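# Unload four cartons from pallet into taped table area

## Task

Transfer each of the four cartons from the pallet to the table. Every carton must lie flat, fully inside the blue tape outline, not on top of another carton, and with the same face upward as it had at the start. A carton only counts if it stays in place without the robot supporting it. When all four are placed, release them and move the tool away.

## Robot and tools

ROBOT. There is one six-joint arm (a UR12e-type) carrying a vacuum tool with four suction cups on two air channels. The reference point is the cup point: the centre of the four cup rims when they touch nothing. The cups point along the cup point's +z axis. In cup-point axes the cups sit at x = -35 and +35 mm; the pair at y = -70 mm is channel a and the pair at y = +70 mm is channel b. The tool reaches 148 mm to each side along its y axis. Each cup is 36 mm across.

FRAMES. Reported poses use the scene frame: origin on the table top below the arm's base, +z up, +y to the left when facing along +x. The base may be slightly tilted. The state line gives end_effector_position (metres) and end_effector_quat_wxyz, plus linear (m/s) and angular (rad/s) velocities. The printed position can be a little off, more so at long reach. Joint ranges (rad): shoulder pan -3.142 to 3.142, shoulder lift -6.283 to 6.283, elbow 0.000 to 3.142, wrists 1-3 -6.283 to 6.283.

execute_actions(actions). actions is a list of actions; each action is a table of up to 15 rows; each row is 8 numbers in [-1, 1]: dx, dy, dz, rx, ry, rz, suction_a, suction_b. One row runs for one control step (1/30 s); if a table has fewer than 15 rows its last row repeats to fill the 15 steps. The first six numbers are an offset, not a pose: a target displacement of the cup point, in the cup point's own axes, counted from its measured pose when that action begins (for a call's first action, the pose in the latest result). Every row is measured from that same starting pose, not from the row before. Scale: 1.0 equals 0.6 m for dx/dy/dz and 180 degrees for rx/ry/rz, which together form one rotation vector. An empty list just returns the current state and images.

SUCTION VALUES. suction_a and suction_b set each channel: +1 is full vacuum (about 75 kPa below ambient), smaller values ask for that fraction, and 0.01 or less switches the channel off. A channel keeps its last setting until changed.

MOTION LIMITS. Each step, the commanded pose is clipped to within 100 mm and 16 degrees of the measured pose, then reached by damped inverse kinematics, favouring position over orientation. The arm trails commands by about 0.17 s and after an action only drifts to the last clipped pose, so a distant goal needs further commands. Large moves may still be short of target when the result arrives. "Hand target" shows where the controller is heading; a "pose unreachable" line means the clearance check (which treats the mount under the base as arm) altered or blocked the command.

move(target, speed, stop_force, blocking). target is one row of 8 numbers as above: an offset in cup-point axes from the pose in the last result that showed one, plus the two suction values, which are applied at the start and not awaited. The cup point follows a straight path lasting 0.5 to 10 s (longer paths are cut off at 10 s) and rotates the shorter way. speed is m/s, 0.002 to 0.5, default 0.25; turning is capped at twice that in rad/s. The path ignores obstacles, and the arm may lag, deviate or overshoot speed, especially near full stretch. The arm is stiff: aiming even slightly beyond a firm contact can trigger a fault. stop_force (N, 13 to 80, not allowed in the first 0.2 s) ends the path when the wrist sensor sees that much added resistance along the line to target for two steps; the arm backs up two steps and holds. Use it only with slow, non-rotating moves; the press can briefly exceed it. Omit it when moving away from something you touch. blocking=false returns after 0.5 s while motion continues (not combinable with stop_force); then poll with wait(0) or use stop before sending other motion. The "move:" line reports the ending (done, off_target, moving, held, fault, contact) and limits (paced = command clipped; held = some steps blocked, after which the arm may surge), plus distance to target.

wait(seconds): 0 to 10, holds the last command; returns early if a running move ends. stop(): brakes a running move; suction is unaffected. zoom_image(camera, region): region [x0, y0, x1, y1] in pixels, at most 504 by 504. Cameras: cam_head_left, cam_head_right, cam_high, cam_low (896x504), cam_wrist (504x504 fisheye). read_manual(section): only "licences". finished_scene(scene): ends the current scene, given its number; irreversible.

RESULTS. suction_measured_a/b show vacuum reached; near 0 means no seal. On a sealed, airtight surface it settles up to 0.17 below the request (0.27 with both channels on). part_present_a/b switch to 1 at 0.54 and back to 0 below 0.49. Step readings list positions, with HELD where a row was held back. Wrist force and torque are in cup-point axes, pointing from a contact back into the arm; offset up to about 5.5 N, noise up to 3.4 N, saturating near 100 N; "no reading" is normal at first.

GRIPPING. Switch a channel on and press both its cups fully flat on a smooth face of a carton; edges, seams or gaps under a rim leak. If one cup of an active channel covers nothing, the other channel loses vacuum too (shared pump). Held cartons sit up to about 12 mm nearer the tool because cups compress. To release, set the carton down resting, switch both channels off, and lift at least 15 mm. A cup sealed on the table pins the tool; switch that channel off.

AVOID. Joint torque over limits (shoulder pan/lift 297, elbow 135, wrists 48.6 N m) or any external force of 150 N causes a 10 s stop and skips the rest of the call. Motor heat warns at 70 °C and brakes the arm at 85 °C. Do not drop, slam, or shove hard, and never push anything off the table. Loose cartons may occasionally be nudged. The simulation keeps running while you think, holding the last command.

Each tool is called after ">>>" in YAML: its name, and indented under it one key for each argument.

## Session

>>> execute_actions:
  actions: []

Scene clock: 0.00 s.
end_effector_position=(+0.6284, +0.0145, +0.4846) suction_measured_a=0.01 part_present_a=0 suction_measured_b=0.01 part_present_b=0 end_effector_quat_wxyz=(+0.000, +0.699, +0.715, +0.001) end_effector_velocity=(-0.000, +0.001, -0.001) end_effector_angular_velocity=(-0.000, +0.001, +0.001)
Joint positions: [-0.28  -1.703  1.857 -1.726 -1.571 -1.851]
Joint velocities: [ 0.001  0.     0.001 -0.    -0.001 -0.   ]
Motor temperatures (°C, as the motors report them): [23 19 20 31 29 28]
Wrist force (N, on the end effector, along its own x y z axes, offset not removed): no reading
Wrist torque (N m, same axes, about the end effector's origin, offset not removed): no reading
Hand target: +0.628, +0.014, +0.485; +0.000, +0.699, +0.715, +0.001

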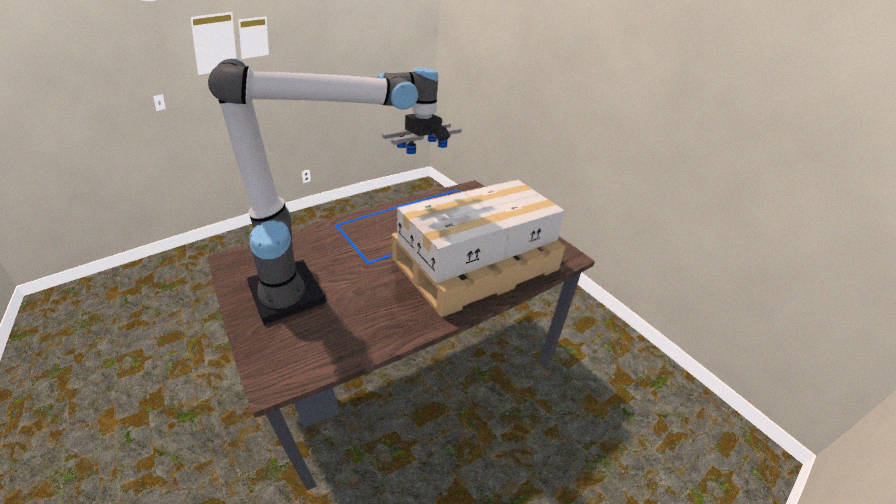

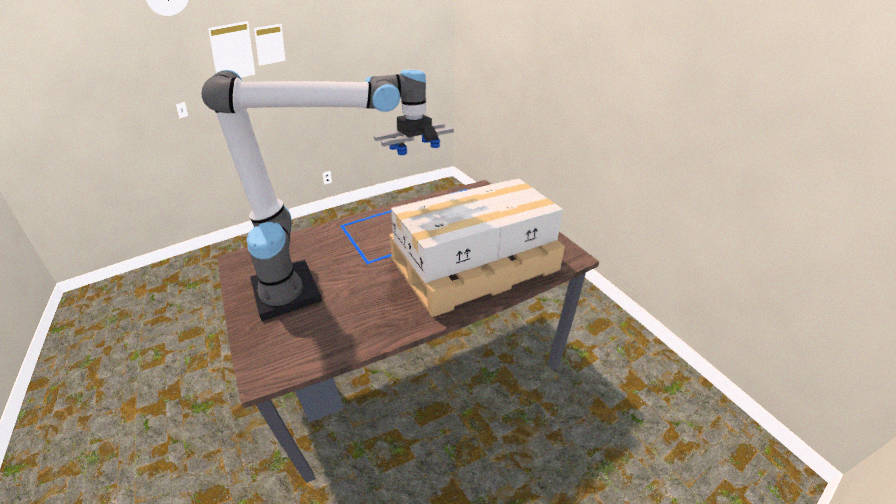

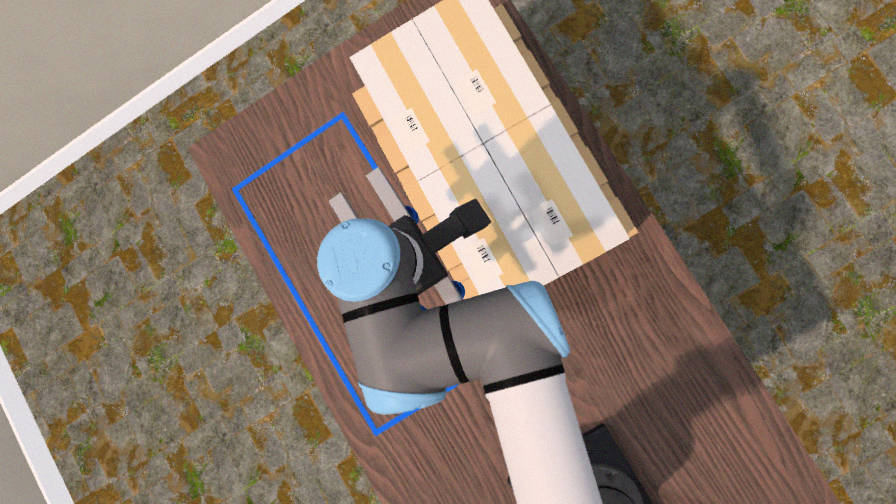

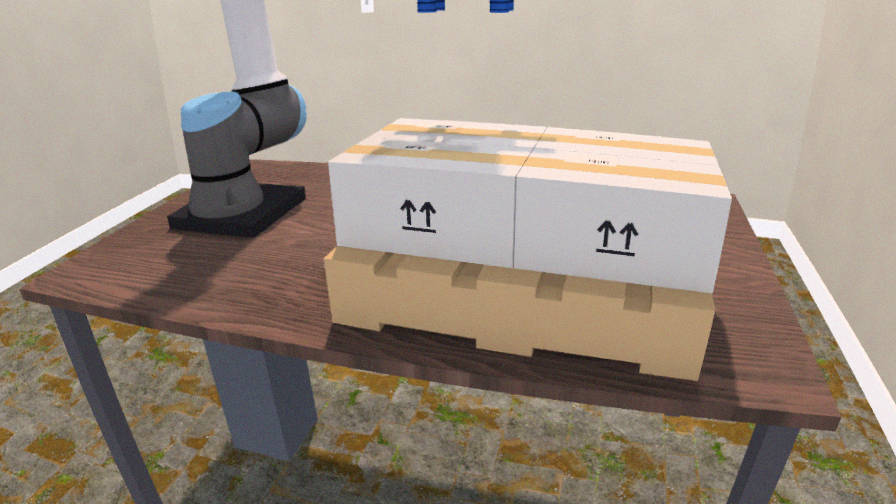

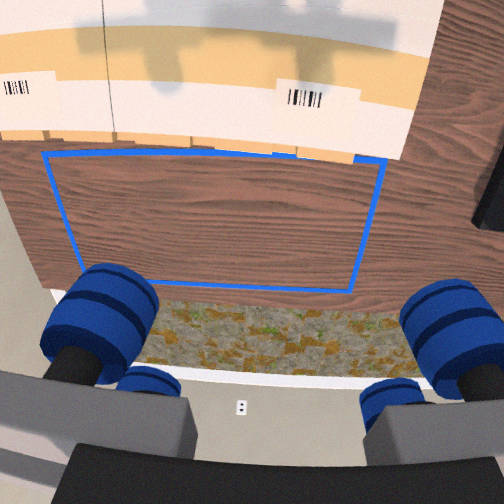

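>>> move:
  target: [-0.55,0.17,-0.2,0,0,0,0,0]
  speed: 0.4

>>> zoom_image:
  camera: "cam_wrist"
  region: [0,0,504,330]

>>> zoom_image:
  camera: "cam_high"
  region: [180,0,684,504]

Scene clock: 37.97 s.
end_effector_position=(+0.7380, -0.3127, +0.6044) suction_measured_a=0.01 part_present_a=0 suction_measured_b=0.01 part_present_b=0 end_effector_quat_wxyz=(+0.000, +0.699, +0.715, +0.001) end_effector_velocity=(+0.001, -0.002, +0.001) end_effector_angular_velocity=(-0.000, +0.001, +0.000)
Joint positions: [-0.643 -1.421  1.361 -1.513 -1.571 -2.214]
Joint velocities: [-0.001  0.004 -0.006  0.003 -0.001 -0.001]
Motor temperatures (°C, as the motors report them): [23 19 20 31 29 28]
Wrist force (N, on the end effector, along its own x y z axes, offset not removed): [4.0 -0.7 0.6]
Wrist torque (N m, same axes, about the end effector's origin, offset not removed): [-0.05 -0.67 0.10]
Hand target: +0.738, -0.313, +0.605; +0.000, +0.699, +0.715, +0.000
Off the commanded pose: 0.000 m, 0 deg.
move: done

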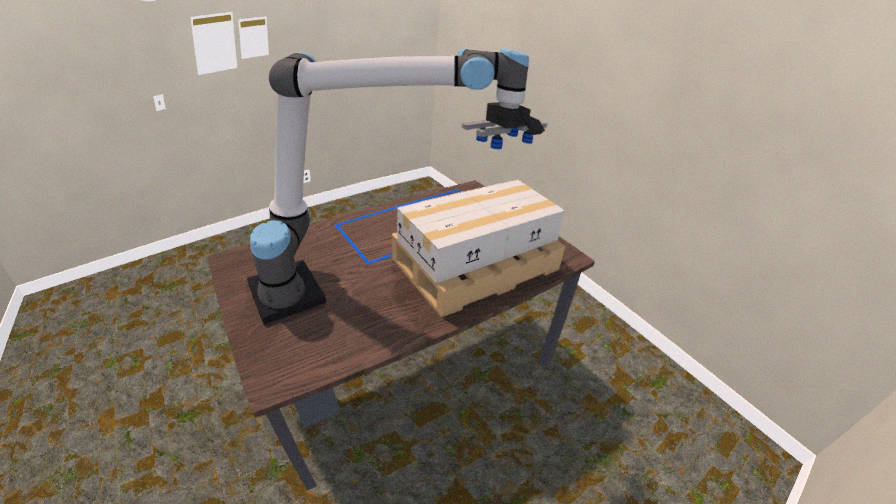

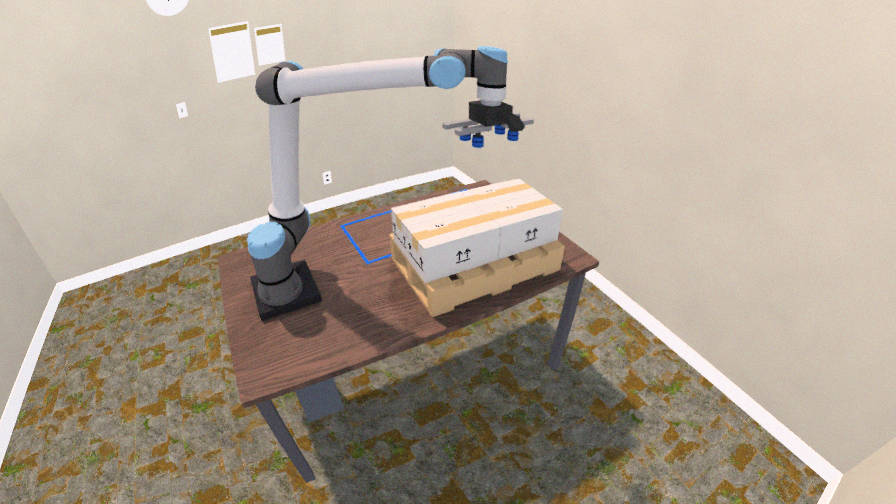

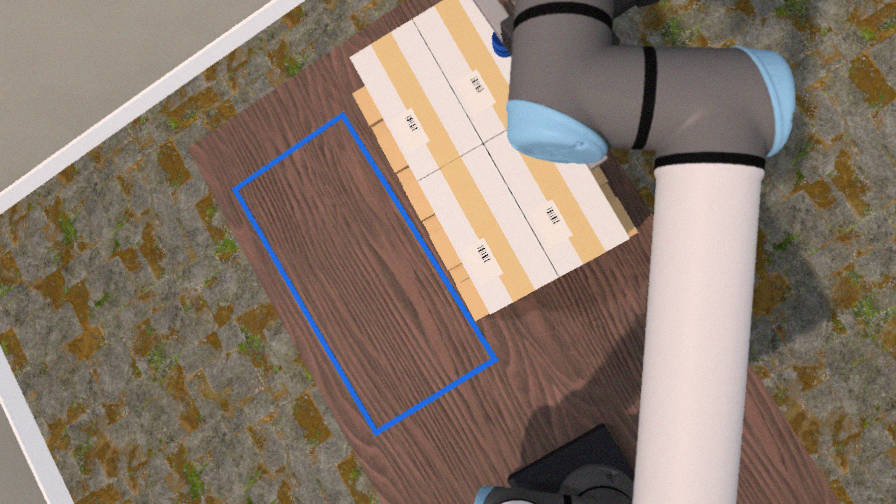

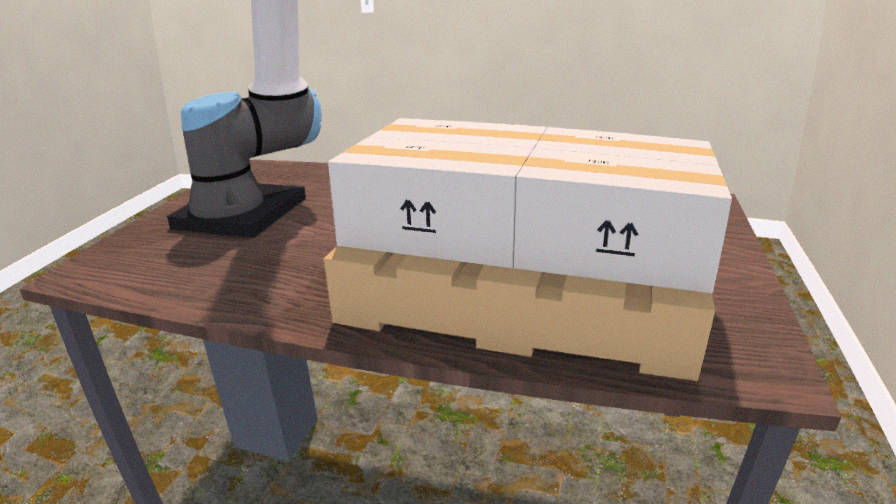

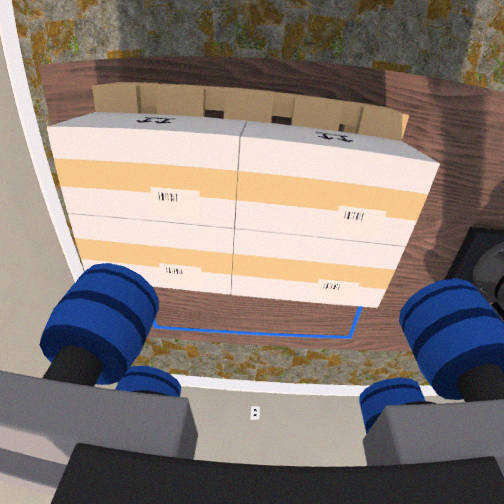

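Region (0, 0, 504, 330) of cam_wrist's 504x504 image, scaled by 1.000; it fills the top 330 rows of this view, and the rest is white.

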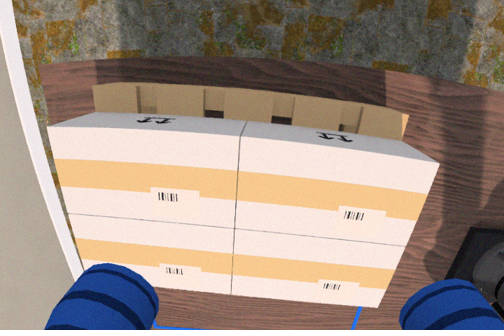

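Region (180, 0, 684, 504) of cam_high's 896x504 image, scaled by 1.000.

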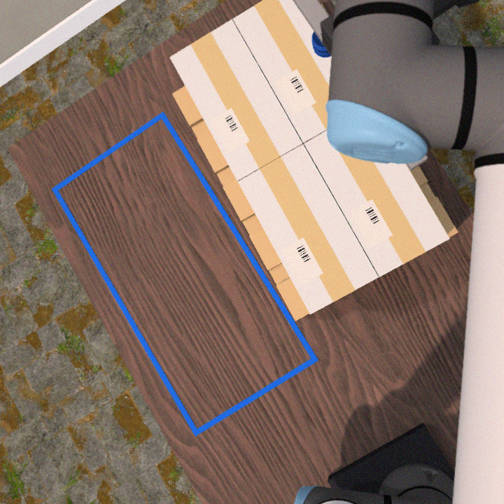

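>>> move:
  target: [0.2825,0.332,0.46,0,0,0.024,0,0]
  speed: 0.35

Scene clock: 82.03 s.
end_effector_position=(+0.9330, -0.1387, +0.3290) suction_measured_a=0.01 part_present_a=0 suction_measured_b=0.01 part_present_b=0 end_effector_quat_wxyz=(+0.000, +0.725, +0.689, +0.001) end_effector_velocity=(+0.001, +0.001, -0.001) end_effector_angular_velocity=(-0.001, -0.000, -0.000)
Joint positions: [-0.356 -1.12   1.454 -1.906 -1.571 -1.852]
Joint velocities: [ 0.002  0.002 -0.002 -0.002 -0.001  0.002]
Motor temperatures (°C, as the motors report them): [23 19 20 31 29 28]
Wrist force (N, on the end effector, along its own x y z axes, offset not removed): [-1.9 -2.7 1.2]
Wrist torque (N m, same axes, about the end effector's origin, offset not removed): [-0.41 0.09 0.19]
Hand target: +0.933, -0.139, +0.329; +0.000, +0.725, +0.689, +0.001
Off the commanded pose: 0.001 m, 0 deg.
move: done

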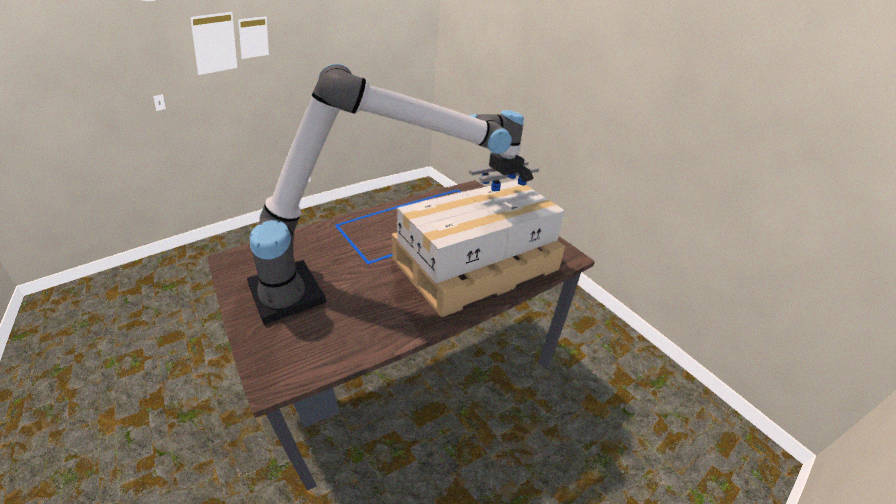

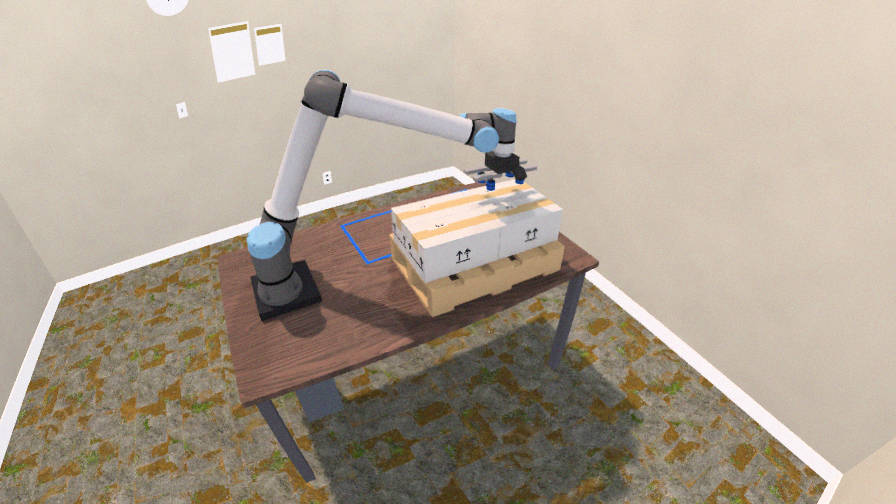

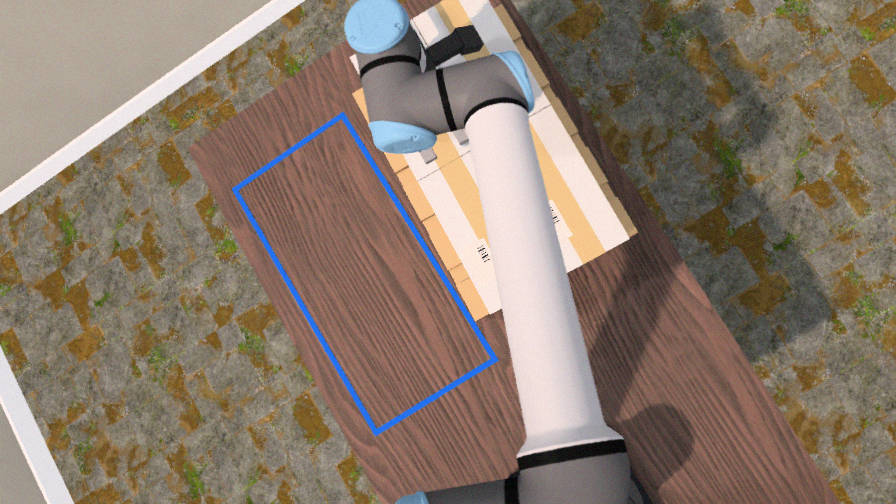

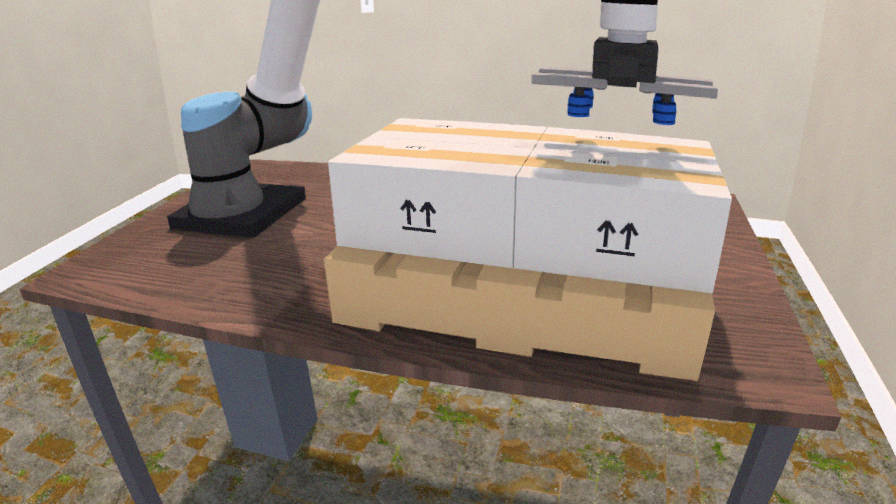

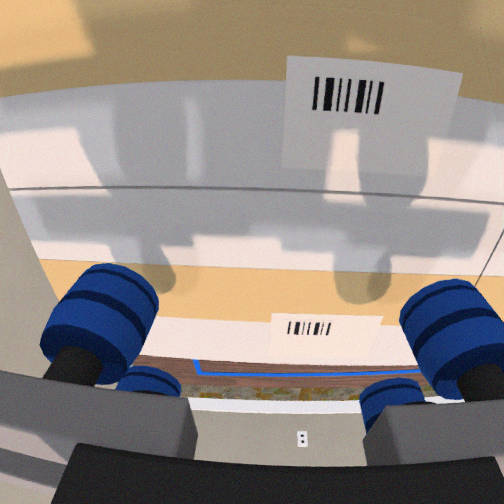

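>>> move:
  target: [0,0,0.08,0,0,0,0,0]
  speed: 0.1

>>> move:
  target: [0,0,0.08,0,0,0,0,0]
  speed: 0.015
  stop_force: 15

Scene clock: 92.63 s.
end_effector_position=(+0.9330, -0.1386, +0.2814) suction_measured_a=0.01 part_present_a=0 suction_measured_b=0.01 part_present_b=0 end_effector_quat_wxyz=(+0.000, +0.725, +0.689, +0.001) end_effector_velocity=(+0.000, +0.000, -0.003) end_effector_angular_velocity=(-0.000, +0.000, +0.000)
Joint positions: [-0.356 -1.092  1.5   -1.981 -1.571 -1.852]
Joint velocities: [ 0.     0.002  0.003 -0.004 -0.001 -0.   ]
Motor temperatures (°C, as the motors report them): [23 19 20 31 29 28]
Wrist force (N, on the end effector, along its own x y z axes, offset not removed): [2.3 -1.1 -2.3]
Wrist torque (N m, same axes, about the end effector's origin, offset not removed): [-0.24 -0.41 0.06]
Hand target: +0.933, -0.139, +0.281; +0.000, +0.725, +0.689, +0.001
Off the commanded pose: 0.000 m, 0 deg.
move: done

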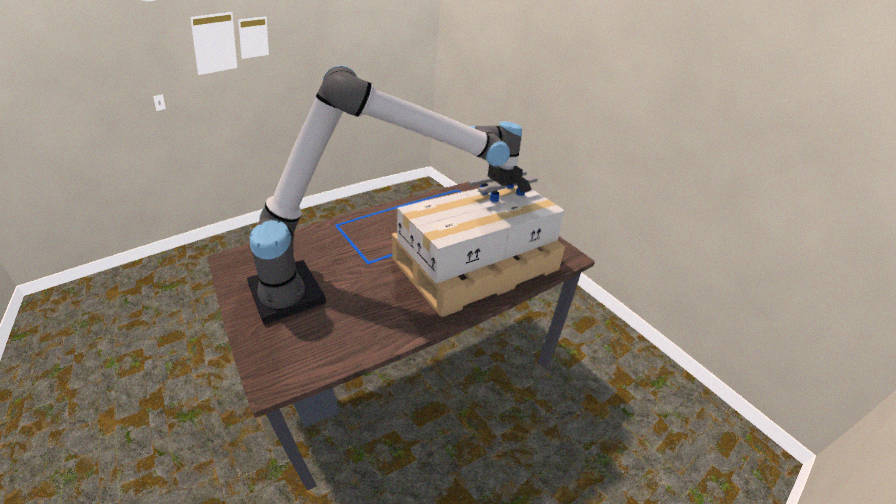

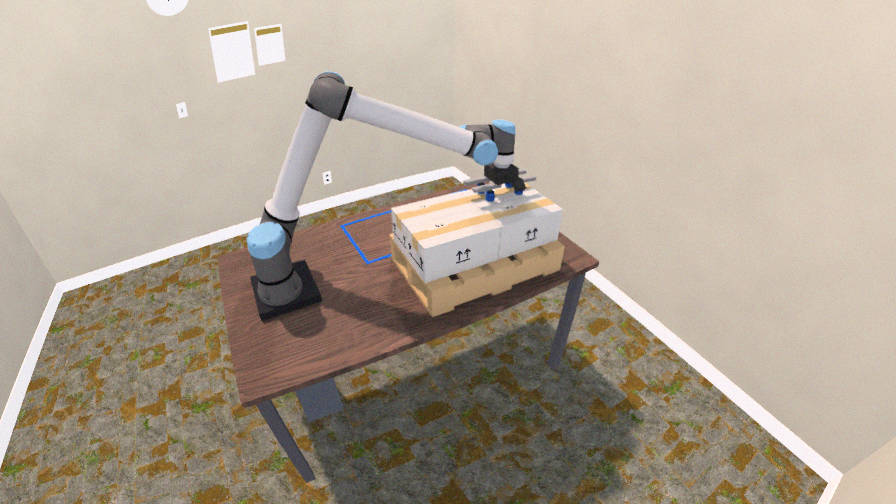

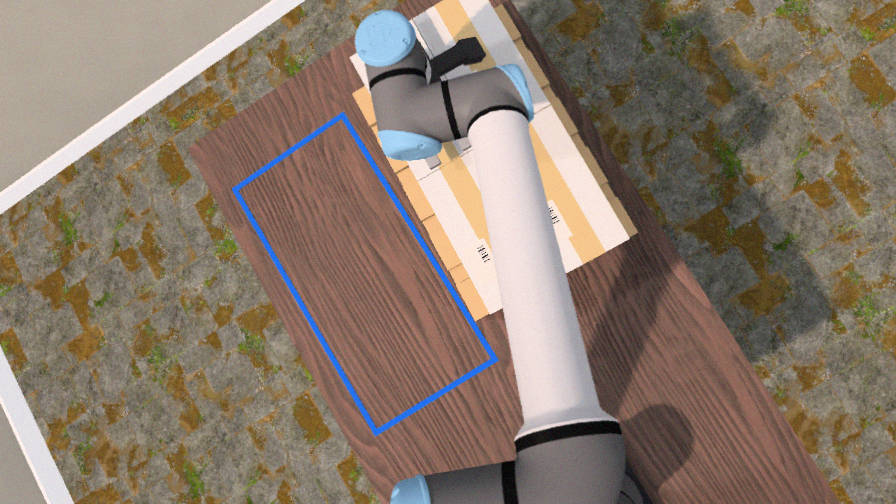

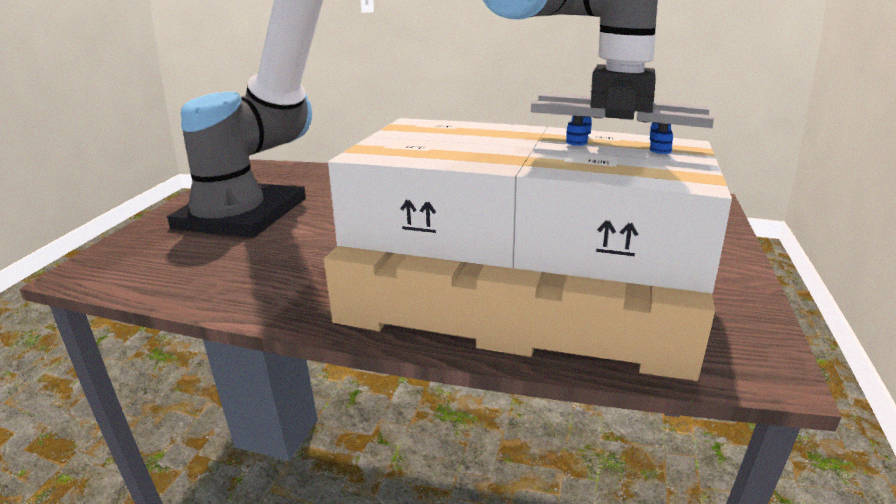

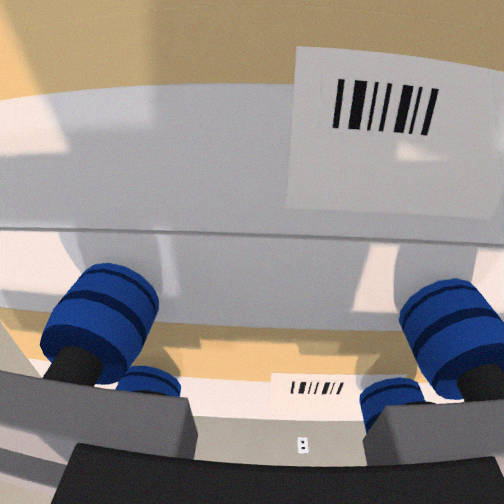

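Scene clock: 93.87 s.
end_effector_position=(+0.9330, -0.1386, +0.2687) suction_measured_a=0.01 part_present_a=0 suction_measured_b=0.01 part_present_b=0 end_effector_quat_wxyz=(+0.000, +0.725, +0.689, +0.001) end_effector_velocity=(-0.000, -0.001, +0.005) end_effector_angular_velocity=(-0.000, +0.001, -0.000)
Joint positions: [-0.356 -1.083  1.512 -2.    -1.571 -1.852]
Joint velocities: [-0.    -0.003 -0.005  0.008 -0.001 -0.   ]
Motor temperatures (°C, as the motors report them): [23 19 20 31 29 28]
Wrist force (N, on the end effector, along its own x y z axes, offset not removed): [-1.1 -2.8 -22.6]
Wrist torque (N m, same axes, about the end effector's origin, offset not removed): [-0.37 0.10 -0.01]
Hand target: +0.933, -0.139, +0.270; +0.000, +0.725, +0.689, +0.001
Off the commanded pose: 0.035 m, 0 deg.
move: contact

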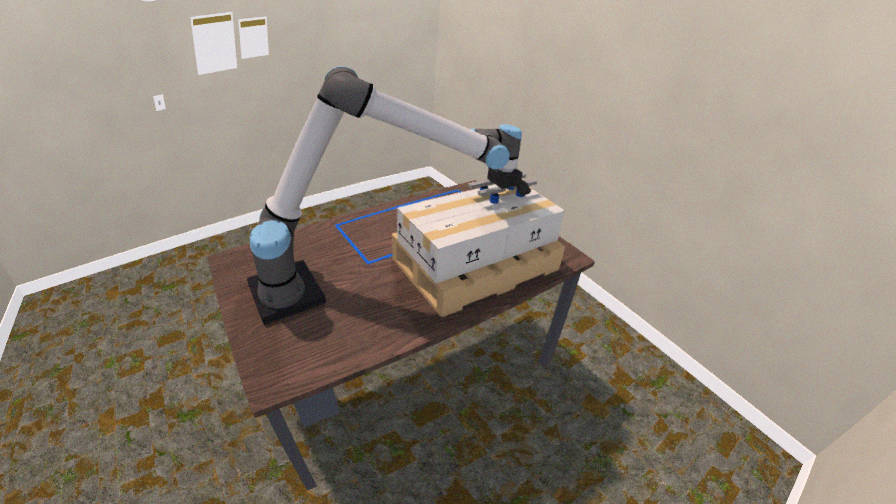

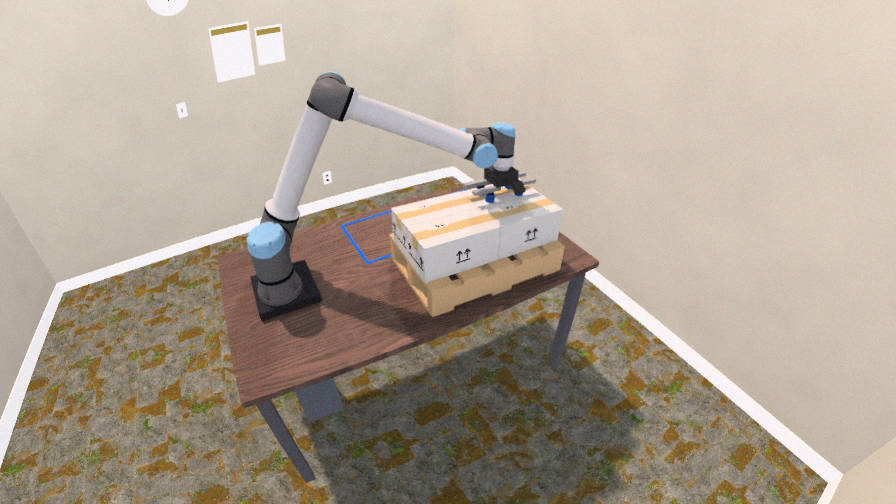

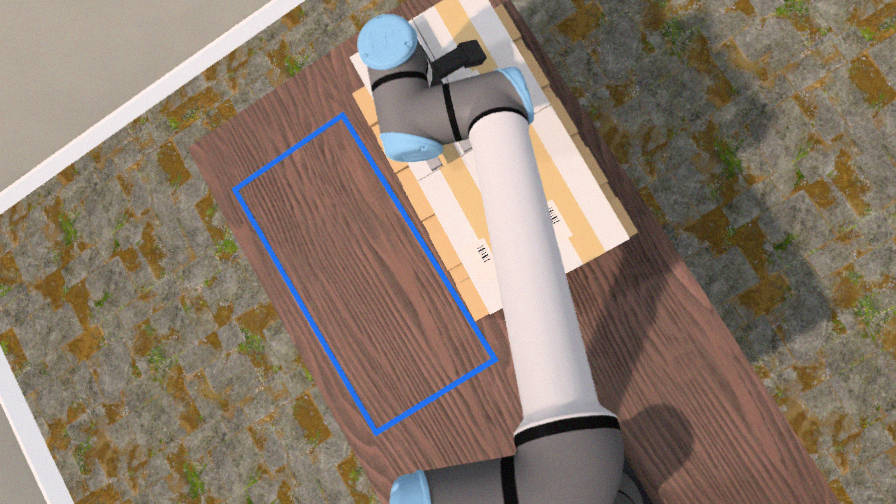

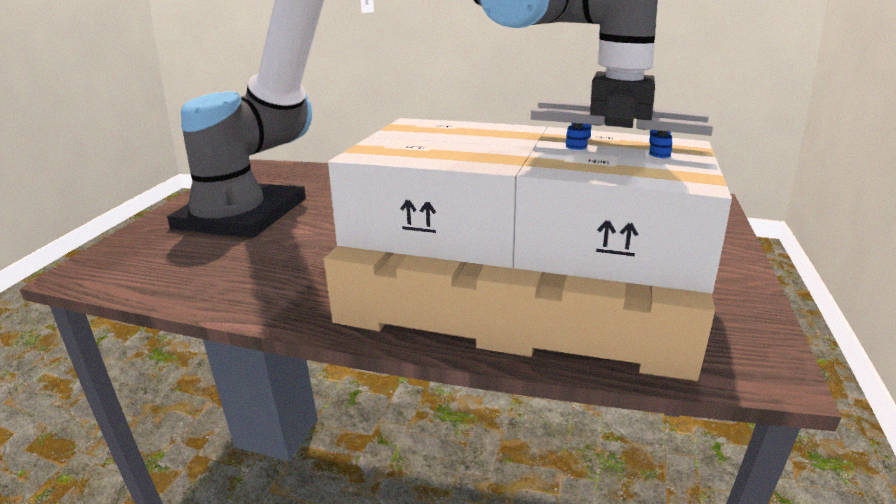

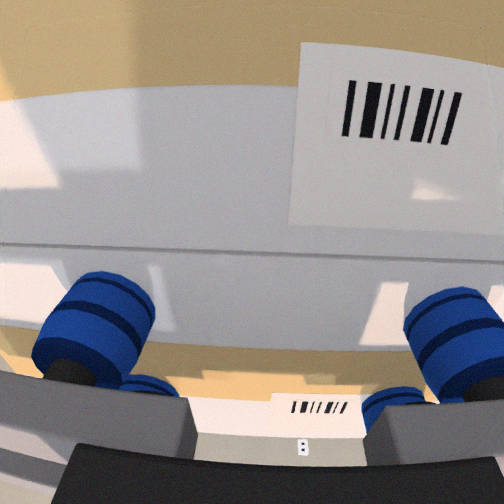

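>>> execute_actions:
  actions:
    - [[0,0,0,0,0,0,1,1]]
    - [[0,0,0,0,0,0,1,1]]

Scene clock: 100.90 s.
end_effector_position=(+0.9330, -0.1386, +0.2687) suction_measured_a=0.62 part_present_a=1 suction_measured_b=0.62 part_present_b=1 end_effector_quat_wxyz=(+0.000, +0.725, +0.689, +0.001) end_effector_velocity=(-0.000, -0.000, -0.001) end_effector_angular_velocity=(+0.001, +0.001, -0.001)
Joint positions: [-0.356 -1.083  1.512 -2.    -1.571 -1.852]
Joint velocities: [-0.001  0.001  0.     0.     0.001  0.   ]
Motor temperatures (°C, as the motors report them): [23 19 20 31 29 28]
Wrist force (N, on the end effector, along its own x y z axes, offset not removed): [-0.2 -0.5 17.2]
Wrist torque (N m, same axes, about the end effector's origin, offset not removed): [-0.36 -0.26 0.08]
Hand target: +0.933, -0.139, +0.269; +0.000, +0.725, +0.689, +0.001
Off the commanded pose: 0.000 m, 0 deg.
Step readings (end_effector_position; steps 1 to 15: 1st action; 16 to 30: 2nd action):
0: (+0.9330, -0.1386, +0.2696)
1: (+0.9330, -0.1386, +0.2696)
2: (+0.9330, -0.1386, +0.2696)
4: (+0.9329, -0.1386, +0.2692)
8: (+0.9329, -0.1386, +0.2688)
15: (+0.9330, -0.1386, +0.2687)
16: (+0.9330, -0.1386, +0.2687)
17: (+0.9330, -0.1386, +0.2687)
19: (+0.9330, -0.1386, +0.2687)
23: (+0.9330, -0.1386, +0.2687)
30: end_effector_position above

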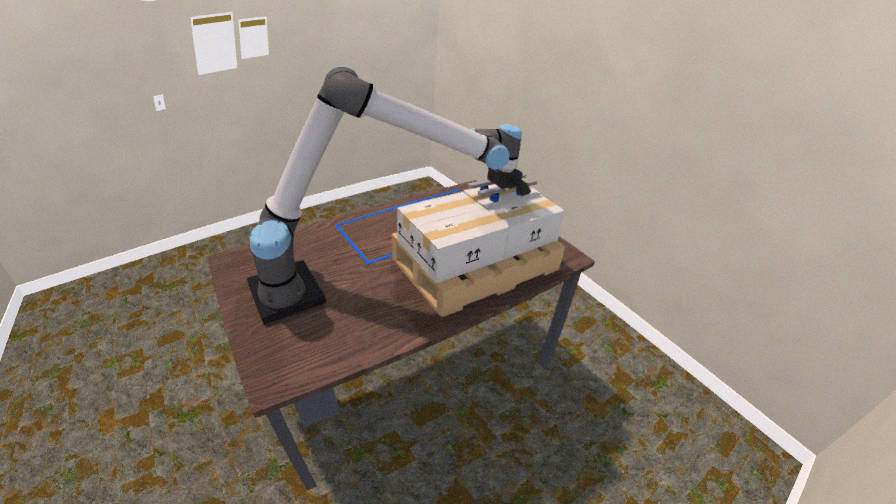

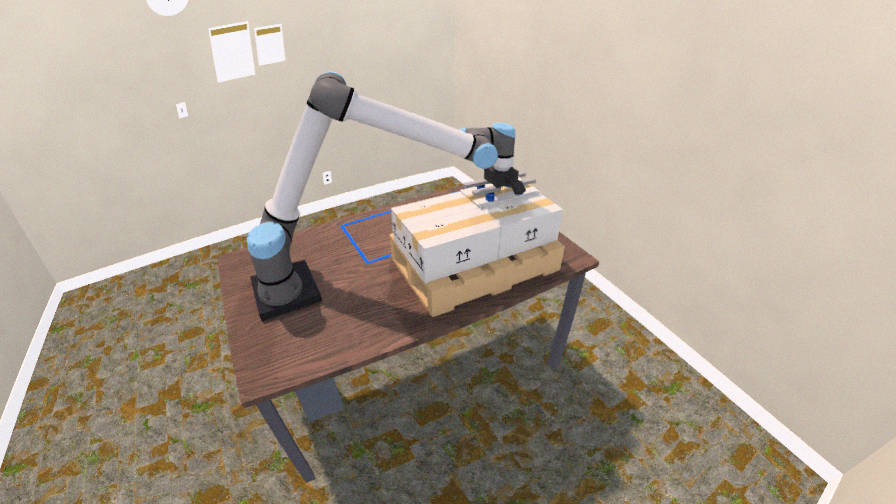

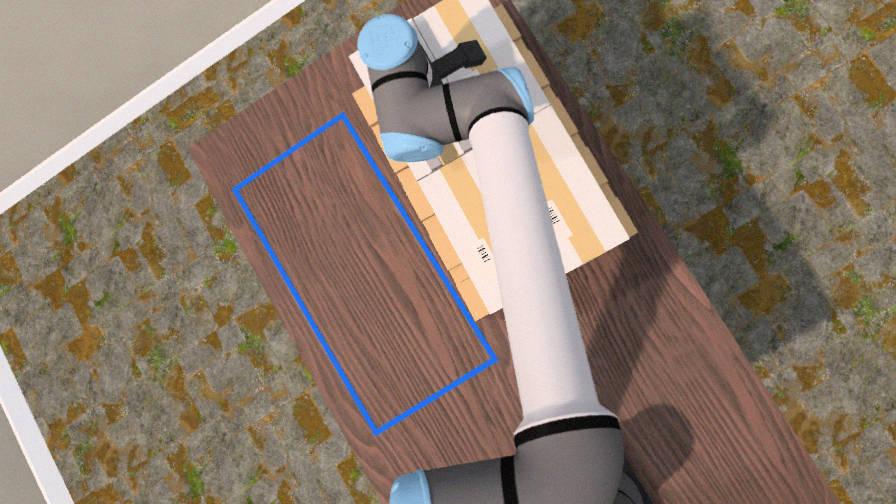

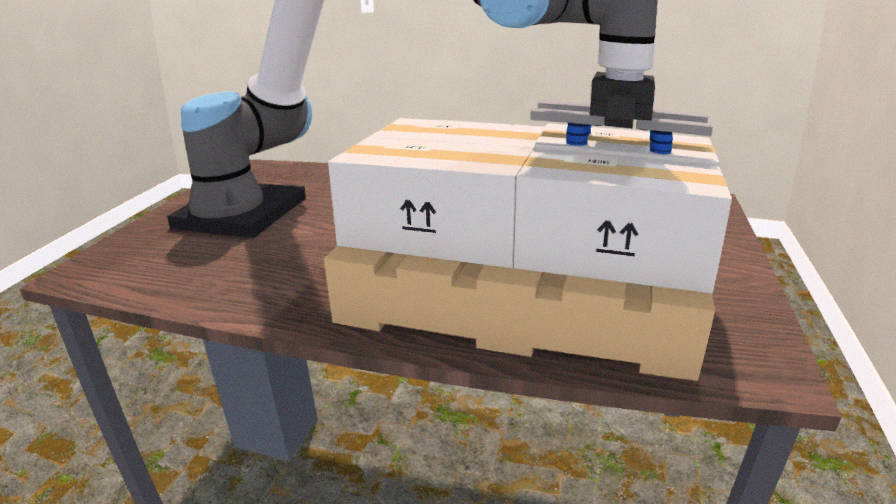

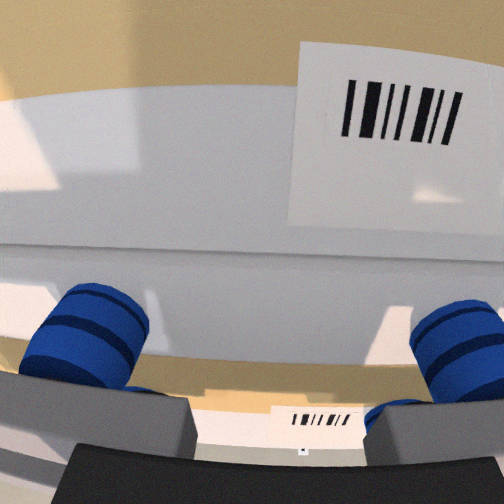

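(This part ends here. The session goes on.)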